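# Plug rack relays into matching colored panel sockets

## Task

Move every relay (a small transparent box with a colored button on top) from the black rack into the vacant panel socket whose colored mark matches that relay's button. Seat each one fully, so it matches the relays already installed: button facing the same side as theirs, top at the same height as theirs, and upright. There is no click to tell you it is seated. A relay left in a socket of the wrong color means failure. It is also a failure if any relay that was already in the panel ends up partly lifted or tilted. A relay counts only if it stays seated on its own, with no gripper holding it at the end.

## Robot and tools

Robot: two six-joint arms, left_arm and right_arm, each with a two-finger parallel gripper. Bases in the scene frame: left_arm at (-0.021, +0.464, 0), right_arm at (-0.030, -0.455, 0). Scene frame: origin on the table top midway between the arms, +z up, +x out over the table, left_arm on the +y side. The arm names do not refer to image sides. Mounting plates and the metal frame behind the arms are fixed obstacles.

Gripper axes: fingers point along the gripper's +z and close along its x. end_effector_position is the point midway between the pads; fingertips extend 17.5 mm past it. A flat block juts about 9 cm toward the gripper's -y and rotates with it, so watch it near the panel and rack. Printed hand positions get less accurate at long reach.

Row format (shared by execute_actions and move): 20 numbers, always including both arms. Numbers 1-10 are left_arm: x, y, z (metres, scene frame, an absolute target for end_effector_position), qw, qx, qy, qz (absolute target orientation, w first, scene frame), then gripper position, force_limit, speed. Numbers 11-20 repeat this for right_arm. The three gripper numbers each range from -1 to 1. position: +1 is fully open (50 mm gap), about -0.65 brings the pads together, and -1 closes until something blocks the fingers. force_limit maps to pad force: -1 gives about 20 N, 0 about 102 N, +1 about 185 N, and the real grip can be up to about 17% above that. speed maps to gap change rate: -1 is 20 mm/s, 0 is 85, +1 is 150. To keep an arm or gripper unchanged, resend its exact last pose and its exact gripper numbers; 0 is a real command, not a skip. Resend one fixed quaternion every time to hold orientation, because the reported one drifts.

execute_actions(actions): a list of actions, each a table of 1 to 15 rows. Each row lasts one 1/30 s step; a table shorter than 15 rows repeats its final row for the remaining steps. An empty list just reports state and images. Per control step, the commanded pose is clipped to within 100 mm and 16 degrees of the measured pose, so far targets take several actions. An action is refused for both arms if any target lies over 0.6 m from that gripper's current position along any of its axes; a malformed action, or a first action failing that check, rejects the whole call.

move(target, speed, stop_force, blocking): target is one 20-number row of absolute poses; each gripper travels a straight line there, and both arms finish together, within 0.5 to 10 s. speed is the path top speed in m/s, 0.002 to 0.5 (default 0.25); rotation is capped at twice that in rad/s. Paths do not avoid obstacles or the other arm, and a gripper may lag, wander or overshoot the speed, especially with the arm near full stretch. stop_force (N, 9 to 40, one value for both arms, not allowed in the first 0.2 s) ends an arm's path when its wrist sensor feels that much extra push opposing the motion; the gripper then backs up two steps and holds. Use it only with very slow speeds and no rotation; omit it when lifting off something the gripper is pressing on. blocking=false returns after 0.5 s while motion continues; it cannot be combined with stop_force, and other motion calls are refused until wait or stop shows the move ended.

wait(seconds): 0 to 10; arms hold their last command. stop(): brakes a running move; fingers keep going. zoom_image(camera, region): camera is cam_high, cam_left_wrist or cam_right_wrist (each 896x504); region is [x0, y0, x1, y1] pixels, at most 504x504. read_manual(section): licence texts only. finished_scene(scene): ends the current scene, by its number, after the robot holds its last command; it cannot be undone.

Results: a state line per arm with gripper position, quaternion and velocities; Hand target lines showing where each controller is driving; joint positions and torques (torques are noisy and nonzero even in free air); Wrist force and Wrist torque per arm in the gripper's own axes (noise up to 2.4 N, offsets around 4 N, saturation near 50 N; force points from a pressed surface back into the arm). object_status: 0 moving, 1 blocked while opening, 2 blocked while closing (a grip), 3 reached the commanded opening or pads met (usually nothing held). After closing with -1, confirm 2. A move adds a move: line with each arm's ending: done, off_target, moving, held (a check blocked the last step), fault, or contact (stop_force ended it); limits=paced means the pose was clipped, limits=held means steps were blocked en route. pose unreachable means the clearance check altered that arm's command.

Cautions: arms are stiff, so pressing even slightly past contact can trip a fault. A joint over its load limit (136 N m for the big joints, 25.4 for wrists) or an external force of 150 N stops that arm for 10 s. Insert relays slowly, ideally with stop_force, and check camera views for level and straightness. Do not let arms collide, do not drop or knock anything off the table, avoid disturbing seated relays, release each relay before finishing, and avoid long holding under load since motors overheat at 85 °C. Occasional tugs on held parts may occur.

Each tool is called as a command line: name --argument value for each argument, lists and objects as JSON in quotes; but a table of rows of numbers goes row by row, as --pt "numbers of a row", without its own name.

## Session

execute_actions --actions '[]'

Scene clock: 0.00 s.
left_arm: end_effector_position=(+0.6502, +0.6367, +0.3788) position_measured=3 object_status=3 end_effector_quat_wxyz=(+0.184, +0.877, -0.114, +0.430) end_effector_velocity=(-0.000, -0.000, -0.000) end_effector_angular_velocity=(-0.000, +0.001, -0.001) | right_arm: end_effector_position=(+0.4707, -0.2536, +0.1258) position_measured=3 object_status=3 end_effector_quat_wxyz=(+0.362, +0.680, -0.248, +0.588) end_effector_velocity=(+0.000, -0.000, +0.000) end_effector_angular_velocity=(-0.000, +0.000, +0.000)
Joint positions: left_arm=[ 0.13  -1.389  1.684 -2.663 -2.204  1.819] | right_arm=[ 4.258 -2.095 -1.869 -2.221  0.505 -1.858]
Joint velocities: left_arm=[-0.  0.  0.  0. -0.  0.] | right_arm=[-0.     0.     0.    -0.001 -0.     0.   ]
Joint torques (N m, as the arm reports them, + toward a larger angle): no reading
Motor temperatures (°C, as the motors report them): left_arm=[30 26 28 34 30 34] | right_arm=[29 29 27 36 37 35]
Wrist force (N, on the end effector, along its own x y z axes, offset not removed): no reading
Wrist torque (N m, same axes, about the end effector's origin, offset not removed): no reading
Hand target (left_arm): +0.650, +0.637, +0.379; +0.184, +0.877, -0.114, +0.430
Hand target (right_arm): +0.471, -0.254, +0.126; +0.362, +0.680, -0.248, +0.588

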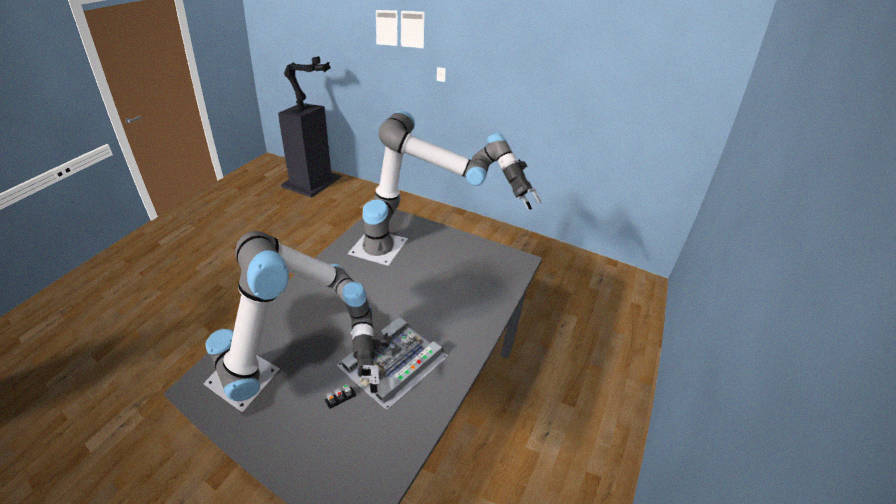

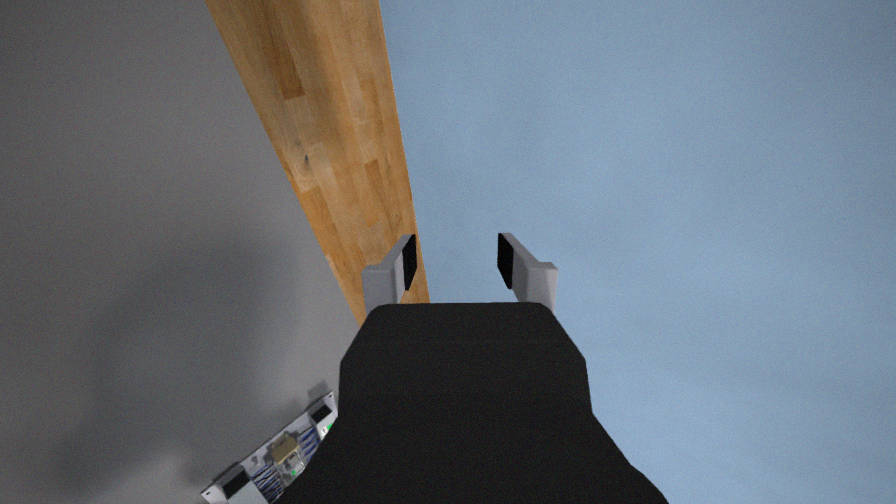

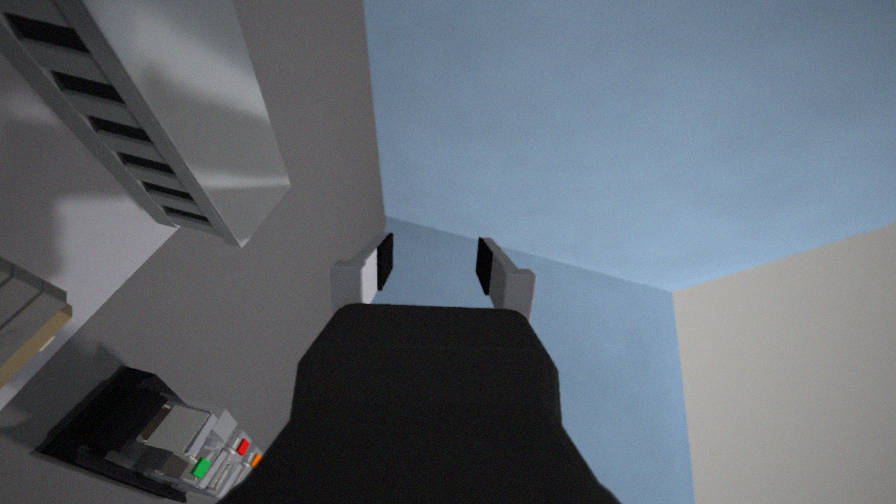

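zoom_image --camera "cam_high" --region '[300, 300, 480, 430]'

Region (300, 300, 480, 430) of cam_high's 896x504 image, scaled by 2.800, with more detail than that image has.

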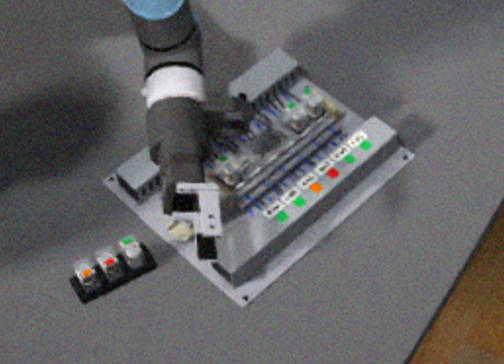

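move --target '[0.6502,0.6367,0.3788,0.184,0.877,-0.114,0.430,1,0,0, 0.42,-0.22,0.33,0,0.9941,-0.1089,0,1,0,0]' --speed 0.3

Scene clock: 32.60 s.
left_arm: end_effector_position=(+0.6502, +0.6367, +0.3788) position_measured=3 object_status=3 end_effector_quat_wxyz=(+0.184, +0.877, -0.114, +0.430) end_effector_velocity=(-0.001, -0.000, -0.003) end_effector_angular_velocity=(-0.002, +0.005, -0.001) | right_arm: end_effector_position=(+0.4204, -0.2191, +0.3295) position_measured=3 object_status=3 end_effector_quat_wxyz=(-0.000, +0.994, -0.109, -0.000) end_effector_velocity=(-0.000, +0.000, +0.001) end_effector_angular_velocity=(+0.004, +0.012, +0.003)
Joint positions: left_arm=[ 0.13  -1.389  1.684 -2.663 -2.204  1.819] | right_arm=[ 3.803 -1.53  -1.573 -1.609  1.571 -3.777]
Joint velocities: left_arm=[-0.     0.     0.003  0.002 -0.     0.   ] | right_arm=[-0.006 -0.005  0.008 -0.009  0.011 -0.009]
Joint torques (N m, as the arm reports them, + toward a larger angle): left_arm=[ -8.34 -29.97 -22.38  -4.65   1.35   1.31] | right_arm=[-11.6   10.28  38.21   1.67   1.45  -2.16]
Motor temperatures (°C, as the motors report them): left_arm=[30 26 28 34 30 34] | right_arm=[29 30 27 36 37 35]
Wrist force (N, on the end effector, along its own x y z axes, offset not removed): left_arm=[3.9 -0.3 1.4] | right_arm=[0.2 0.4 0.6]
Wrist torque (N m, same axes, about the end effector's origin, offset not removed): left_arm=[0.12 -0.79 -0.01] | right_arm=[0.13 0.07 -0.06]
Hand target (left_arm): +0.650, +0.637, +0.379; +0.184, +0.877, -0.114, +0.430
Hand target (right_arm): +0.420, -0.219, +0.330; -0.000, +0.994, -0.109, -0.001
Off the commanded pose (left_arm): 0.000 m, 0 deg.
Off the commanded pose (right_arm): 0.001 m, 0 deg.
move: done
camera_calibration (this result's frames):
cam_left_wrist: T_world_to_cam=[[0.601396, -0.0728058, 0.795627, -0.642845], [-0.561378, -0.747088, 0.355969, 0.706605], [0.568487, -0.660726, -0.490167, 0.387144], [0, 0, 0, 1]] pos_world=[0.563191, 0.736889, 0.449701]
cam_right_wrist: T_world_to_cam=[[0.986973, -0.155748, 0.0403337, -0.46867], [-0.160824, -0.948099, 0.274306, -0.233026], [-0.00448244, -0.27722, -0.960796, 0.406769], [0, 0, 0, 1]] pos_world=[0.426911, -0.181162, 0.473646]

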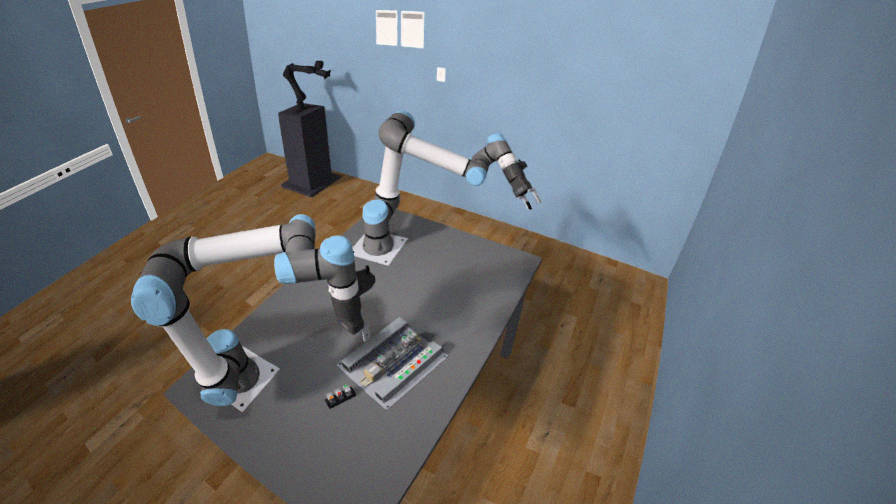

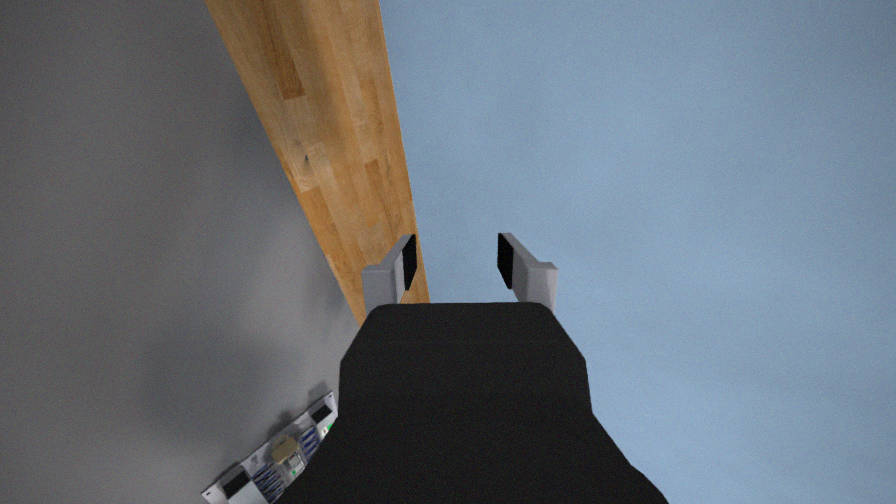

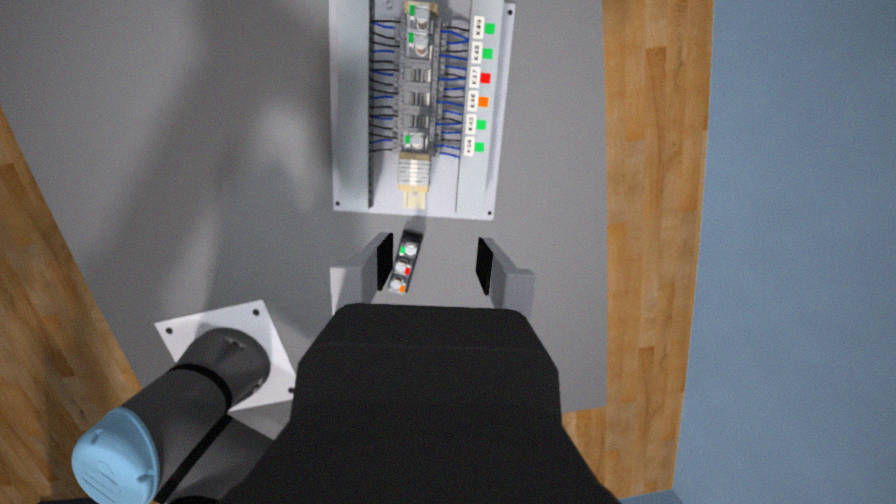

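zoom_image --camera "cam_right_wrist" --region '[320, 0, 530, 220]'

zoom_image --camera "cam_right_wrist" --region '[360, 215, 460, 305]'

Region (320, 0, 530, 220) of cam_right_wrist's 896x504 image, scaled by 2.291, with more detail than that image has; it fills the left 481 columns of this view, and the rest is white.

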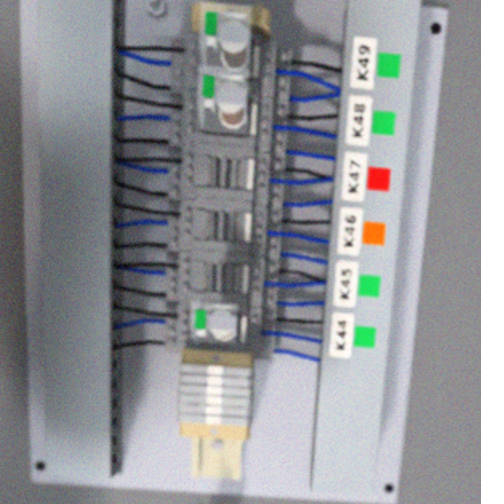

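Region (360, 215, 460, 305) of cam_right_wrist's 896x504 image, scaled by 5.040, with more detail than that image has; it fills the top 454 rows of this view, and the rest is white.

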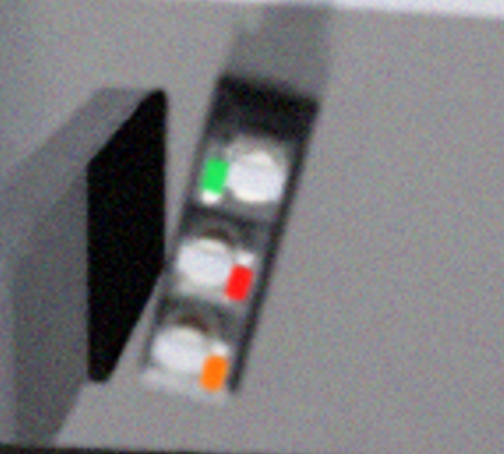

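move --target '[0.6502,0.6367,0.3788,0.184,0.877,-0.114,0.430,1,0,0, 0.348,-0.32,0.17,0,0.9781,-0.2079,0,1,0,0]' --speed 0.3

Scene clock: 48.93 s.
left_arm: end_effector_position=(+0.6502, +0.6367, +0.3788) position_measured=3 object_status=3 end_effector_quat_wxyz=(+0.184, +0.877, -0.114, +0.430) end_effector_velocity=(+0.000, -0.001, +0.000) end_effector_angular_velocity=(-0.000, -0.000, -0.001) | right_arm: end_effector_position=(+0.3477, -0.3201, +0.1704) position_measured=3 object_status=3 end_effector_quat_wxyz=(-0.000, +0.978, -0.208, -0.000) end_effector_velocity=(-0.001, -0.001, -0.001) end_effector_angular_velocity=(+0.002, -0.003, -0.002)
Joint positions: left_arm=[ 0.13  -1.389  1.684 -2.663 -2.204  1.819] | right_arm=[ 3.735 -1.31  -2.169 -1.233  1.571 -3.644]
Joint velocities: left_arm=[-0.001  0.    -0.001  0.001 -0.001  0.   ] | right_arm=[-0.001  0.003 -0.007  0.007 -0.     0.001]
Joint torques (N m, as the arm reports them, + toward a larger angle): left_arm=[ -8.5  -23.8  -20.73  -4.87   1.65   1.3 ] | right_arm=[-11.15  24.36  10.86   4.79  -1.65   2.65]
Motor temperatures (°C, as the motors report them): left_arm=[30 26 28 34 30 34] | right_arm=[29 30 27 36 37 35]
Wrist force (N, on the end effector, along its own x y z axes, offset not removed): left_arm=[3.1 -0.2 0.7] | right_arm=[1.6 1.1 0.8]
Wrist torque (N m, same axes, about the end effector's origin, offset not removed): left_arm=[0.06 -0.59 0.10] | right_arm=[0.25 -0.27 0.05]
Hand target (left_arm): +0.650, +0.637, +0.379; +0.184, +0.877, -0.114, +0.430
Hand target (right_arm): +0.348, -0.320, +0.170; -0.000, +0.978, -0.208, -0.000
Off the commanded pose (left_arm): 0.000 m, 0 deg.
Off the commanded pose (right_arm): 0.001 m, 0 deg.
move: done
camera_calibration (this result's frames):
cam_left_wrist: T_world_to_cam=[[0.601403, -0.072805, 0.795621, -0.642844], [-0.561376, -0.747086, 0.355976, 0.706603], [0.568481, -0.660728, -0.490171, 0.387145], [0, 0, 0, 1]] pos_world=[0.563194, 0.736889, 0.449695]
cam_right_wrist: T_world_to_cam=[[0.936224, -0.349012, 0.040917, -0.450552], [-0.3464, -0.897044, 0.274444, -0.216004], [-0.0590798, -0.271115, -0.960732, 0.246511], [0, 0, 0, 1]] pos_world=[0.361558, -0.28418, 0.314548]

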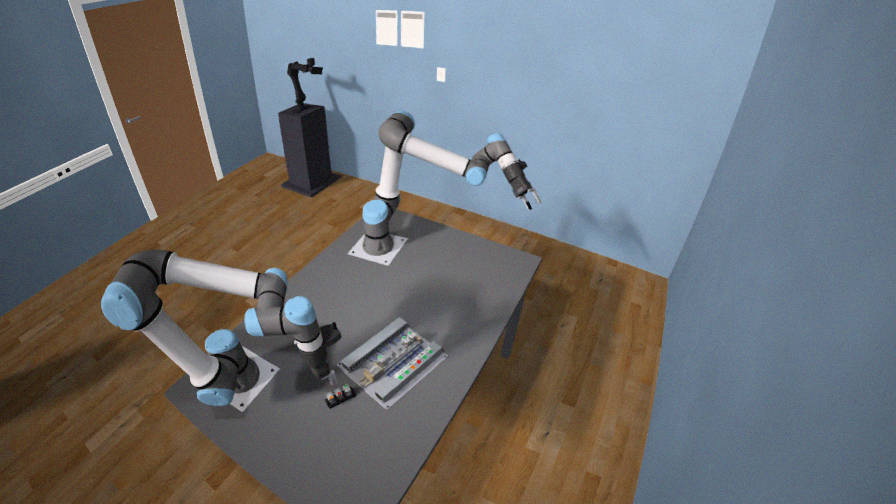

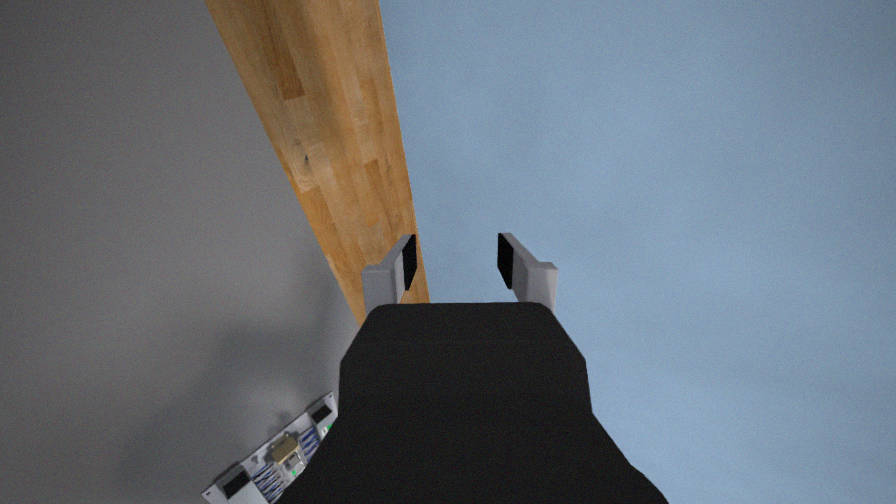

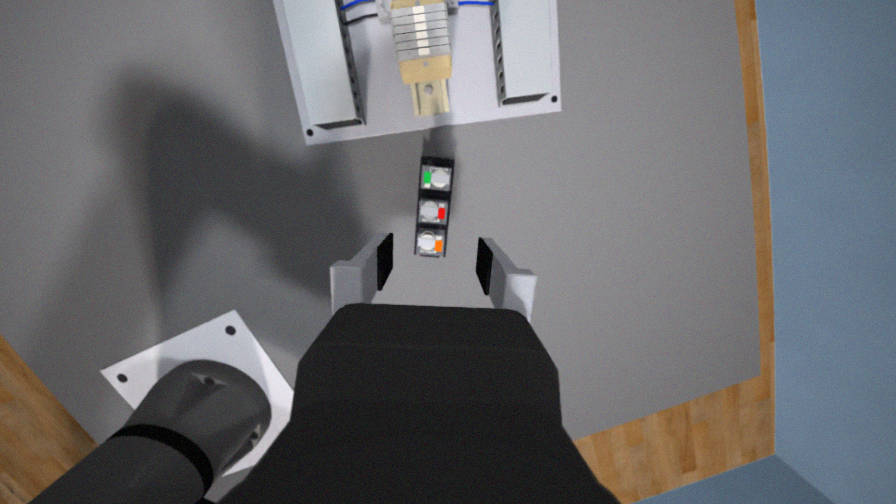

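zoom_image --camera "cam_right_wrist" --region '[370, 140, 510, 300]'

Region (370, 140, 510, 300) of cam_right_wrist's 896x504 image, scaled by 3.150, with more detail than that image has; it fills the left 441 columns of this view, and the rest is white.

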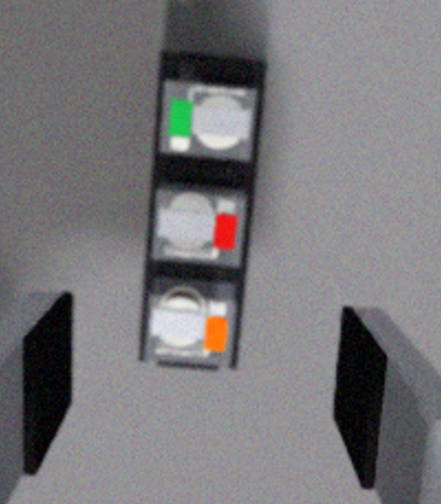

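move --target '[0.6502,0.6367,0.3788,0.184,0.877,-0.114,0.430,1,0,0, 0.362,-0.281,0.09,0,0.9781,-0.2079,0,1,0,0]' --speed 0.2

zoom_image --camera "cam_right_wrist" --region '[340, 130, 540, 310]'

Scene clock: 80.47 s.
left_arm: end_effector_position=(+0.6502, +0.6367, +0.3788) position_measured=3 object_status=3 end_effector_quat_wxyz=(+0.184, +0.877, -0.114, +0.430) end_effector_velocity=(-0.000, +0.000, -0.000) end_effector_angular_velocity=(-0.000, -0.000, +0.000) | right_arm: end_effector_position=(+0.3618, -0.2813, +0.0902) position_measured=3 object_status=3 end_effector_quat_wxyz=(+0.000, +0.978, -0.208, +0.000) end_effector_velocity=(+0.001, +0.001, -0.002) end_effector_angular_velocity=(-0.000, -0.000, +0.000)
Joint positions: left_arm=[ 0.13  -1.389  1.684 -2.663 -2.204  1.819] | right_arm=[ 3.793 -1.49  -2.257 -0.965  1.571 -3.587]
Joint velocities: left_arm=[ 0.001  0.     0.001 -0.001 -0.    -0.   ] | right_arm=[ 0.001 -0.005 -0.001  0.006 -0.     0.001]
Joint torques (N m, as the arm reports them, + toward a larger angle): left_arm=[ -7.85 -24.24 -21.31  -4.88   1.46   1.34] | right_arm=[12.98  5.7   8.7   5.11 -1.47  2.6 ]
Motor temperatures (°C, as the motors report them): left_arm=[30 26 28 34 30 34] | right_arm=[29 30 27 36 37 35]
Wrist force (N, on the end effector, along its own x y z axes, offset not removed): left_arm=[3.3 0.0 -0.5] | right_arm=[0.9 -0.9 -0.9]
Wrist torque (N m, same axes, about the end effector's origin, offset not removed): left_arm=[0.08 -0.78 0.00] | right_arm=[-0.08 -0.20 -0.07]
Hand target (left_arm): +0.650, +0.637, +0.379; +0.184, +0.877, -0.114, +0.430
Hand target (right_arm): +0.362, -0.281, +0.090; +0.000, +0.978, -0.208, +0.000
Off the commanded pose (left_arm): 0.000 m, 0 deg.
Off the commanded pose (right_arm): 0.000 m, 0 deg.
move: done
camera_calibration (this result's frames):
cam_left_wrist: T_world_to_cam=[[0.601403, -0.0728052, 0.795621, -0.642844], [-0.561377, -0.747086, 0.355976, 0.706603], [0.568481, -0.660728, -0.490171, 0.387146], [0, 0, 0, 1]] pos_world=[0.563194, 0.736889, 0.449695]
cam_right_wrist: T_world_to_cam=[[0.936139, -0.349212, 0.0411597, -0.446958], [-0.346649, -0.896903, 0.274588, -0.154215], [-0.0589733, -0.271321, -0.960681, 0.180711], [0, 0, 0, 1]] pos_world=[0.375614, -0.245369, 0.234347]

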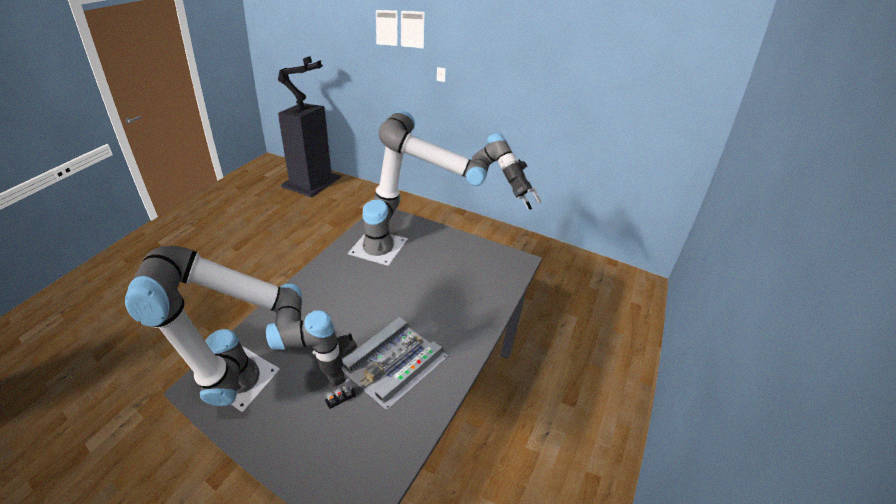

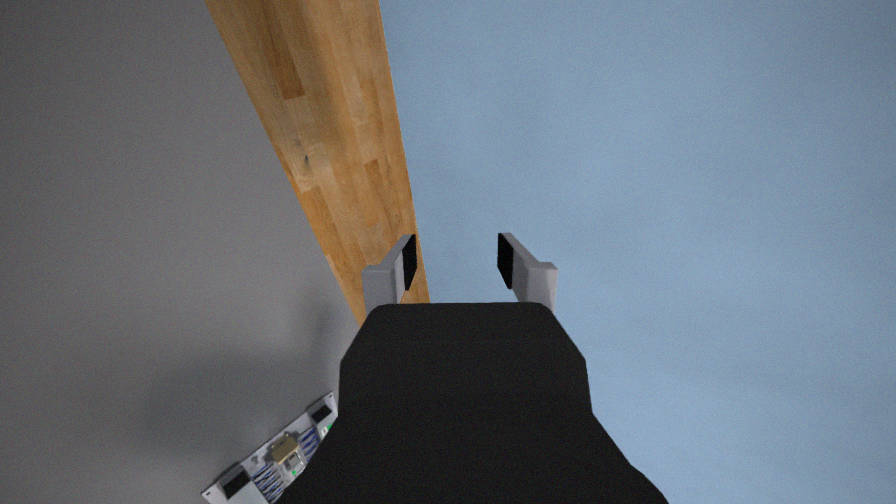

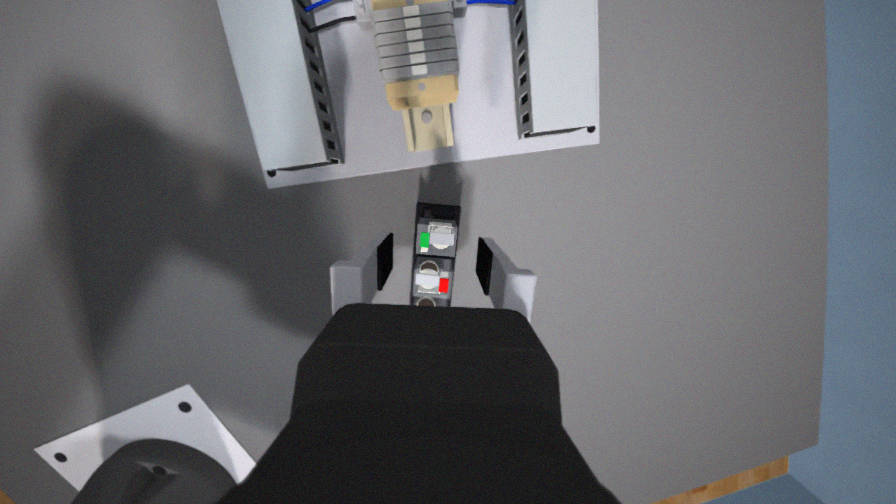

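Region (340, 130, 540, 310) of cam_right_wrist's 896x504 image, scaled by 2.520, with more detail than that image has; it fills the top 454 rows of this view, and the rest is white.

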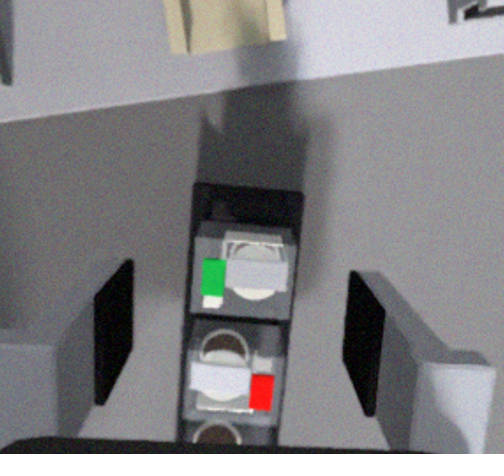

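move --target '[0.6502,0.6367,0.3788,0.184,0.877,-0.114,0.430,1,0,0, 0.362,-0.280,0.055,0,0.9781,-0.2079,0,1,0,0]' --speed 0.05

zoom_image --camera "cam_right_wrist" --region '[340, 130, 540, 310]'

Scene clock: 87.67 s.
left_arm: end_effector_position=(+0.6502, +0.6367, +0.3788) position_measured=3 object_status=3 end_effector_quat_wxyz=(+0.184, +0.877, -0.114, +0.430) end_effector_velocity=(+0.000, +0.000, +0.001) end_effector_angular_velocity=(-0.000, -0.000, +0.000) | right_arm: end_effector_position=(+0.3619, -0.2801, +0.0553) position_measured=3 object_status=3 end_effector_quat_wxyz=(+0.000, +0.978, -0.208, +0.000) end_effector_velocity=(-0.000, +0.000, -0.002) end_effector_angular_velocity=(+0.001, +0.000, +0.000)
Joint positions: left_arm=[ 0.13  -1.389  1.684 -2.663 -2.204  1.819] | right_arm=[ 3.795 -1.559 -2.306 -0.848  1.571 -3.585]
Joint velocities: left_arm=[ 0.     0.    -0.002  0.002 -0.     0.   ] | right_arm=[ 0.    -0.005 -0.003  0.009  0.     0.   ]
Joint torques (N m, as the arm reports them, + toward a larger angle): left_arm=[ -7.96 -24.35 -18.75  -4.88   1.54   1.31] | right_arm=[13.54  6.99  8.11  4.72  1.44  2.63]
Motor temperatures (°C, as the motors report them): left_arm=[30 26 28 34 30 34] | right_arm=[29 30 27 36 37 35]
Wrist force (N, on the end effector, along its own x y z axes, offset not removed): left_arm=[2.6 -0.1 0.0] | right_arm=[3.4 0.8 0.3]
Wrist torque (N m, same axes, about the end effector's origin, offset not removed): left_arm=[0.02 -0.58 0.04] | right_arm=[0.21 -0.57 -0.05]
Hand target (left_arm): +0.650, +0.637, +0.379; +0.184, +0.877, -0.114, +0.430
Hand target (right_arm): +0.362, -0.280, +0.055; +0.000, +0.978, -0.208, -0.000
Off the commanded pose (left_arm): 0.000 m, 0 deg.
Off the commanded pose (right_arm): 0.000 m, 0 deg.
move: done
camera_calibration (this result's frames):
cam_left_wrist: T_world_to_cam=[[0.601403, -0.0728052, 0.795622, -0.642844], [-0.561377, -0.747086, 0.355976, 0.706603], [0.568481, -0.660728, -0.490171, 0.387145], [0, 0, 0, 1]] pos_world=[0.563194, 0.736889, 0.449695]
cam_right_wrist: T_world_to_cam=[[0.936136, -0.349219, 0.041173, -0.445255], [-0.346664, -0.896923, 0.274507, -0.143494], [-0.058934, -0.271249, -0.960703, 0.147502], [0, 0, 0, 1]] pos_world=[0.375768, -0.244185, 0.199428]

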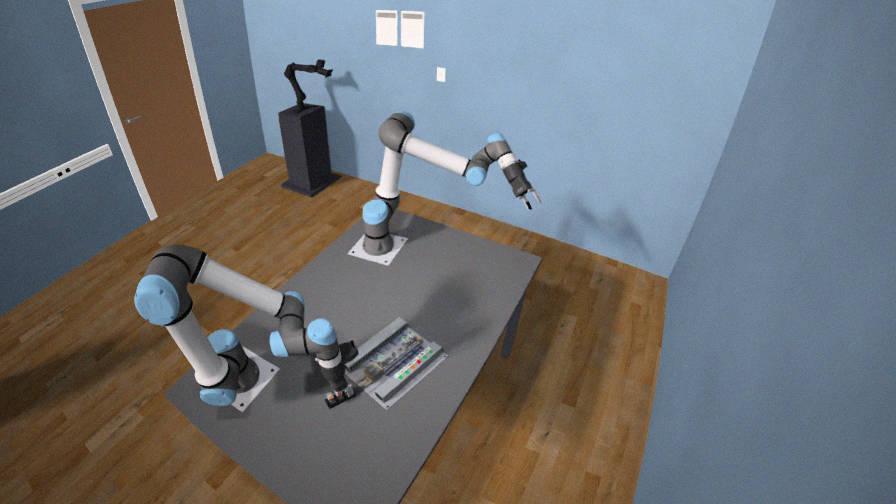

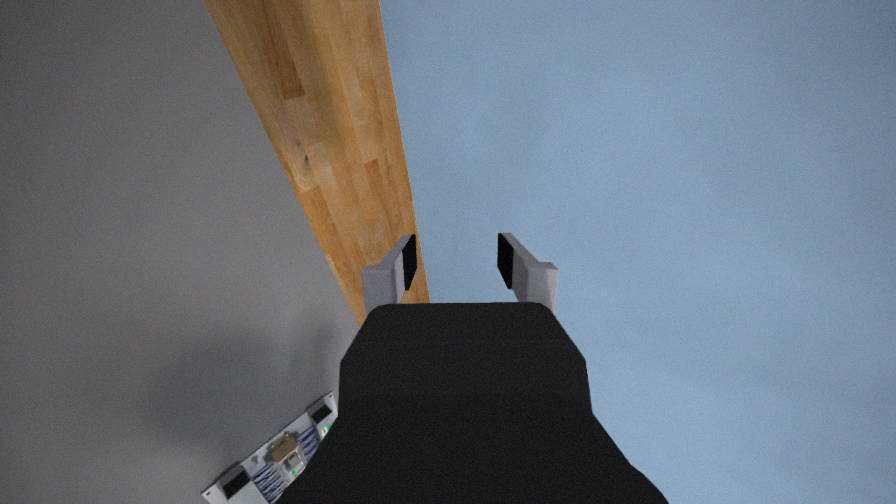

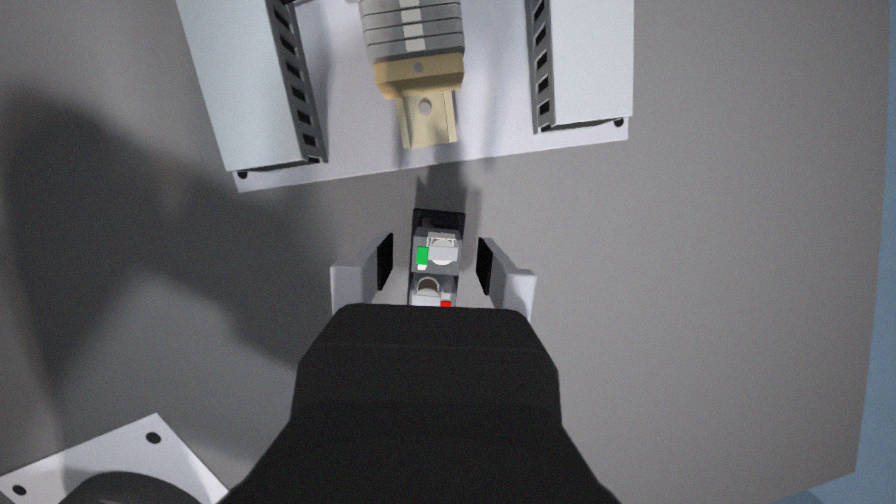

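Region (340, 130, 540, 310) of cam_right_wrist's 896x504 image, scaled by 2.520, with more detail than that image has; it fills the top 454 rows of this view, and the rest is white.

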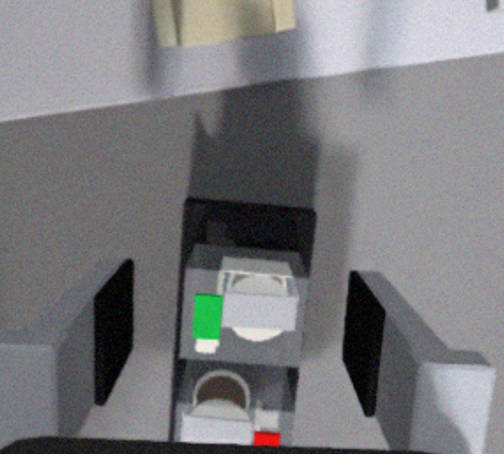

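zoom_image --camera "cam_high" --region '[310, 350, 390, 420]'

Region (310, 350, 390, 420) of cam_high's 896x504 image, scaled by 6.300, with more detail than that image has; it fills the top 441 rows of this view, and the rest is white.

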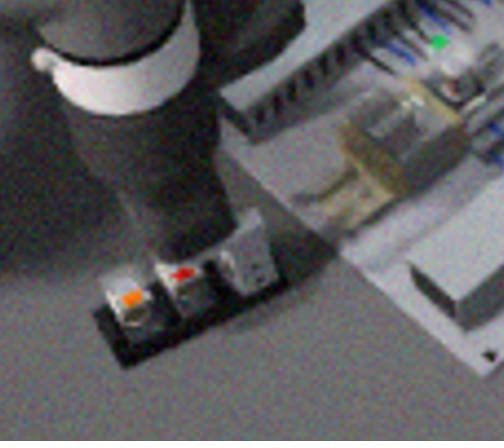

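move --target '[0.6502,0.6367,0.3788,0.184,0.877,-0.114,0.430,1,0,0, 0.362,-0.280,0.044,0,0.9781,-0.2079,0,1,0,0]' --speed 0.05

move --target '[0.6502,0.6367,0.3788,0.184,0.877,-0.114,0.430,1,0,0, 0.362,-0.280,0.044,0,0.9781,-0.2079,0,-1,-0.3,-0.3]' --speed 0.05

zoom_image --camera "cam_right_wrist" --region '[340, 130, 540, 310]'

Scene clock: 96.60 s.
left_arm: end_effector_position=(+0.6502, +0.6367, +0.3788) position_measured=3 object_status=3 end_effector_quat_wxyz=(+0.184, +0.877, -0.114, +0.430) end_effector_velocity=(-0.000, +0.001, -0.001) end_effector_angular_velocity=(+0.000, +0.002, +0.001) | right_arm: end_effector_position=(+0.3620, -0.2800, +0.0443) position_measured=3 object_status=3 end_effector_quat_wxyz=(+0.000, +0.978, -0.208, -0.000) end_effector_velocity=(+0.000, +0.000, -0.002) end_effector_angular_velocity=(+0.001, -0.000, -0.000)
Joint positions: left_arm=[ 0.13  -1.389  1.684 -2.663 -2.204  1.819] | right_arm=[ 3.795 -1.583 -2.32  -0.809  1.571 -3.585]
Joint velocities: left_arm=[0.001 0.    0.001 0.001 0.001 0.   ] | right_arm=[-0.    -0.005 -0.003  0.009  0.    -0.   ]
Joint torques (N m, as the arm reports them, + toward a larger angle): left_arm=[ -7.28 -24.   -19.28  -4.95   1.44   1.46] | right_arm=[12.63  7.27  7.95  5.08  1.45  2.48]
Motor temperatures (°C, as the motors report them): left_arm=[30 26 28 34 30 34] | right_arm=[29 30 27 36 37 35]
Wrist force (N, on the end effector, along its own x y z axes, offset not removed): left_arm=[1.7 -2.4 -0.3] | right_arm=[0.4 1.1 0.0]
Wrist torque (N m, same axes, about the end effector's origin, offset not removed): left_arm=[-0.40 -0.40 0.08] | right_arm=[0.28 -0.10 -0.01]
Hand target (left_arm): +0.650, +0.637, +0.379; +0.184, +0.877, -0.114, +0.430
Hand target (right_arm): +0.362, -0.280, +0.044; +0.000, +0.978, -0.208, -0.000
Off the commanded pose (left_arm): 0.000 m, 0 deg.
Off the commanded pose (right_arm): 0.000 m, 0 deg.
move: done
camera_calibration (this result's frames):
cam_left_wrist: T_world_to_cam=[[0.601403, -0.0728053, 0.795621, -0.642844], [-0.561376, -0.747086, 0.355976, 0.706603], [0.568481, -0.660728, -0.490171, 0.387145], [0, 0, 0, 1]] pos_world=[0.563194, 0.736889, 0.449695]
cam_right_wrist: T_world_to_cam=[[0.936138, -0.349222, 0.0411149, -0.444812], [-0.346653, -0.89694, 0.274465, -0.140398], [-0.0589714, -0.271189, -0.960718, 0.13698], [0, 0, 0, 1]] pos_world=[0.375814, -0.244119, 0.188421]

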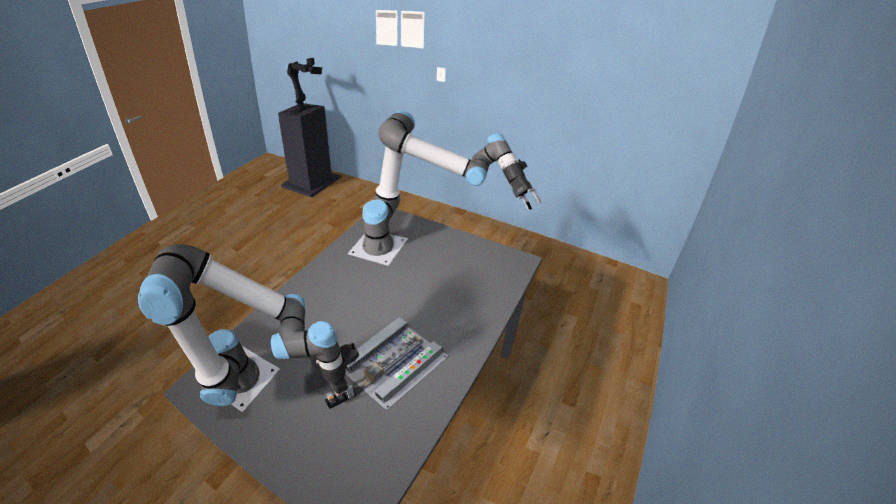

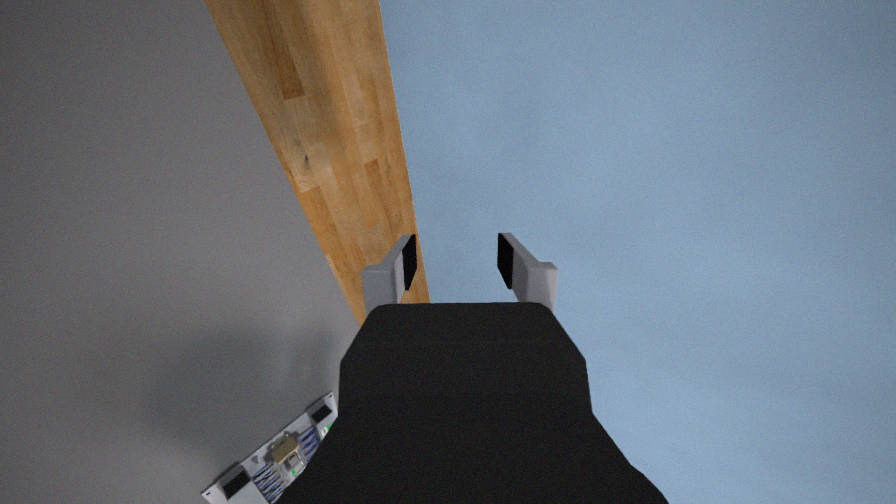

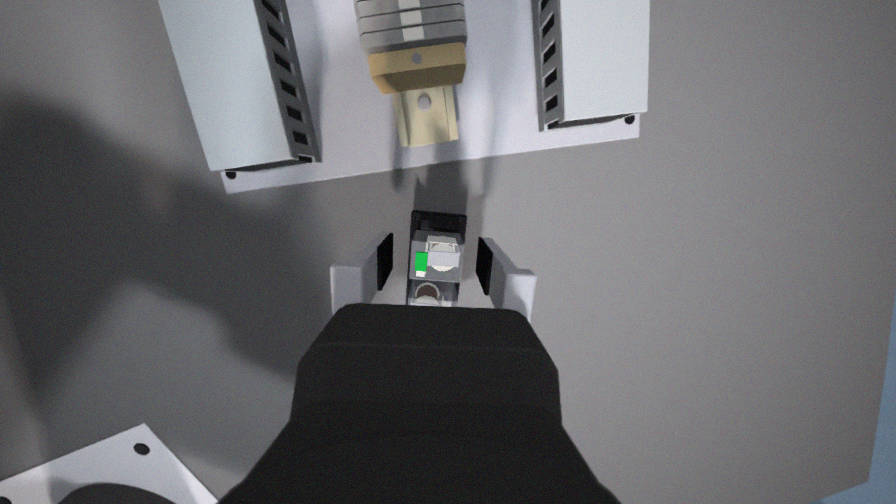

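Scene clock: 97.30 s.
left_arm: end_effector_position=(+0.6502, +0.6367, +0.3788) position_measured=3 object_status=3 end_effector_quat_wxyz=(+0.184, +0.877, -0.114, +0.430) end_effector_velocity=(-0.000, -0.000, -0.001) end_effector_angular_velocity=(-0.001, +0.001, -0.000) | right_arm: end_effector_position=(+0.3620, -0.2800, +0.0440) position_measured=119 object_status=2 end_effector_quat_wxyz=(-0.000, +0.978, -0.208, +0.000) end_effector_velocity=(+0.000, -0.000, +0.000) end_effector_angular_velocity=(+0.000, -0.000, -0.000)
Joint positions: left_arm=[ 0.13  -1.389  1.684 -2.663 -2.204  1.819] | right_arm=[ 3.795 -1.583 -2.321 -0.808  1.571 -3.585]
Joint velocities: left_arm=[-0.    -0.     0.001 -0.    -0.001 -0.   ] | right_arm=[-0. -0.  0.  0. -0.  0.]
Joint torques (N m, as the arm reports them, + toward a larger angle): left_arm=[ -7.38 -24.38 -18.74  -4.93   1.49   1.28] | right_arm=[9.87 4.35 5.63 4.7  1.06 1.44]
Motor temperatures (°C, as the motors report them): left_arm=[30 26 28 34 30 34] | right_arm=[29 30 27 36 37 35]
Wrist force (N, on the end effector, along its own x y z axes, offset not removed): left_arm=[2.4 -0.2 1.0] | right_arm=[-0.6 1.5 -5.5]
Wrist torque (N m, same axes, about the end effector's origin, offset not removed): left_arm=[0.13 -0.54 0.03] | right_arm=[-0.06 -0.09 0.05]
Hand target (left_arm): +0.650, +0.637, +0.379; +0.184, +0.877, -0.114, +0.430
Hand target (right_arm): +0.362, -0.280, +0.044; +0.000, +0.978, -0.208, -0.000
Off the commanded pose (left_arm): 0.000 m, 0 deg.
Off the commanded pose (right_arm): 0.000 m, 0 deg.
move: done
camera_calibration (this result's frames):
cam_left_wrist: T_world_to_cam=[[0.601403, -0.0728055, 0.795621, -0.642844], [-0.561377, -0.747086, 0.355976, 0.706603], [0.568481, -0.660728, -0.490171, 0.387146], [0, 0, 0, 1]] pos_world=[0.563194, 0.736889, 0.449695]
cam_right_wrist: T_world_to_cam=[[0.936135, -0.349224, 0.0411442, -0.444826], [-0.346668, -0.896956, 0.274392, -0.140282], [-0.0589198, -0.271132, -0.960737, 0.136757], [0, 0, 0, 1]] pos_world=[0.375844, -0.244091, 0.188182]

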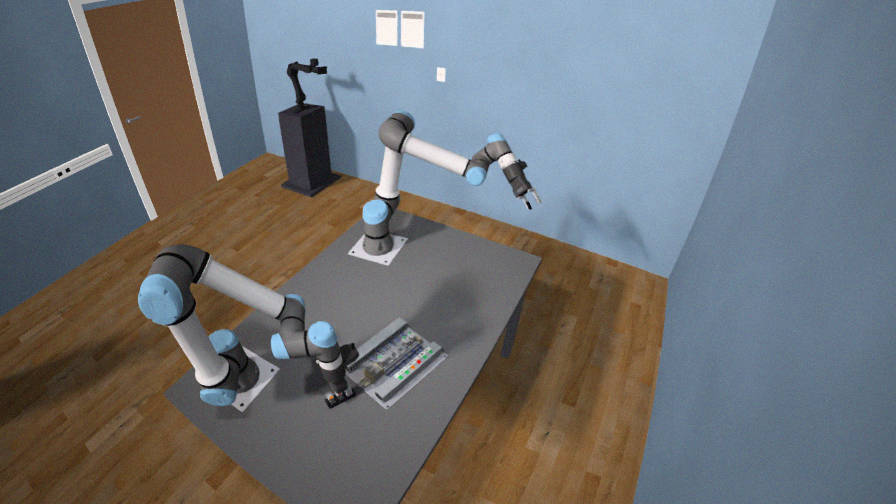

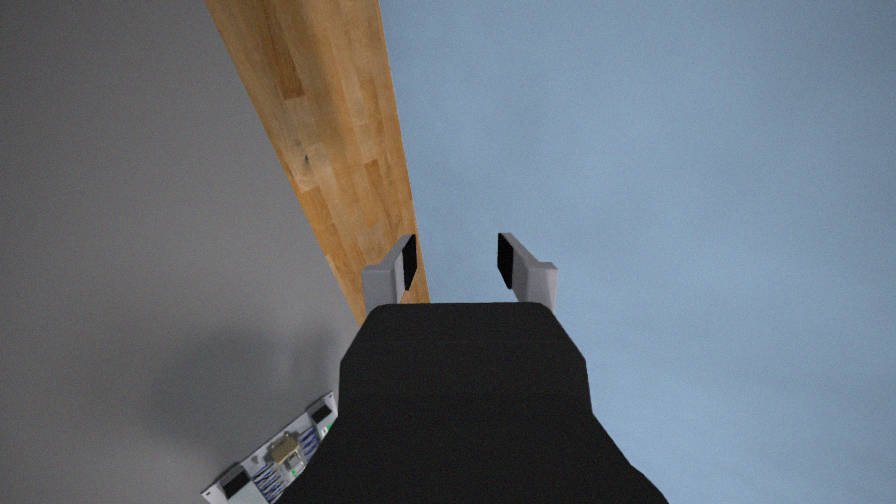

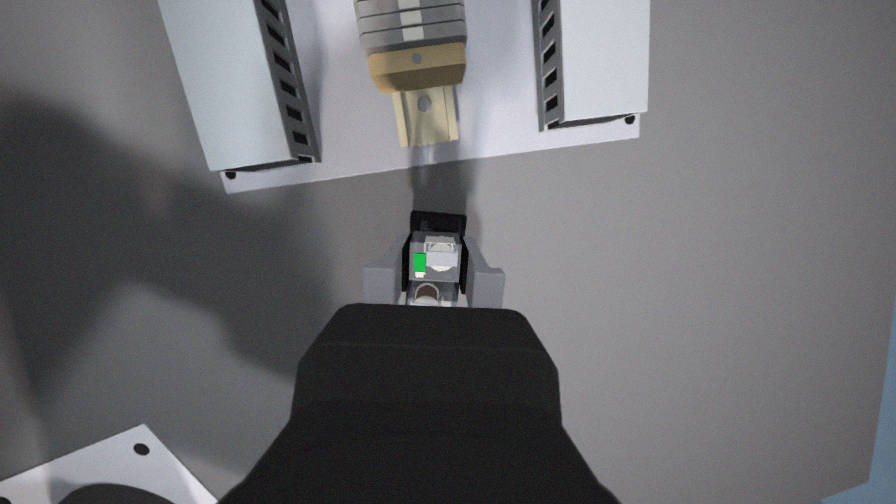

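Region (340, 130, 540, 310) of cam_right_wrist's 896x504 image, scaled by 2.520, with more detail than that image has; it fills the top 454 rows of this view, and the rest is white.

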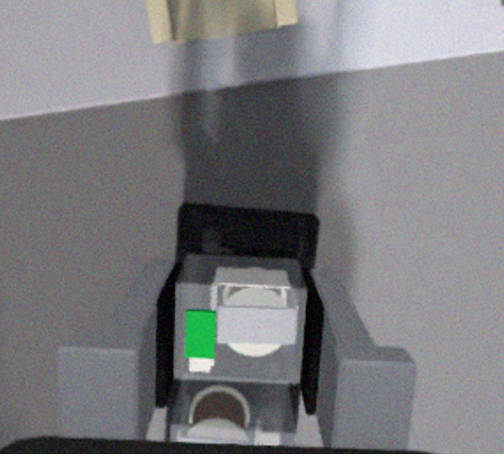

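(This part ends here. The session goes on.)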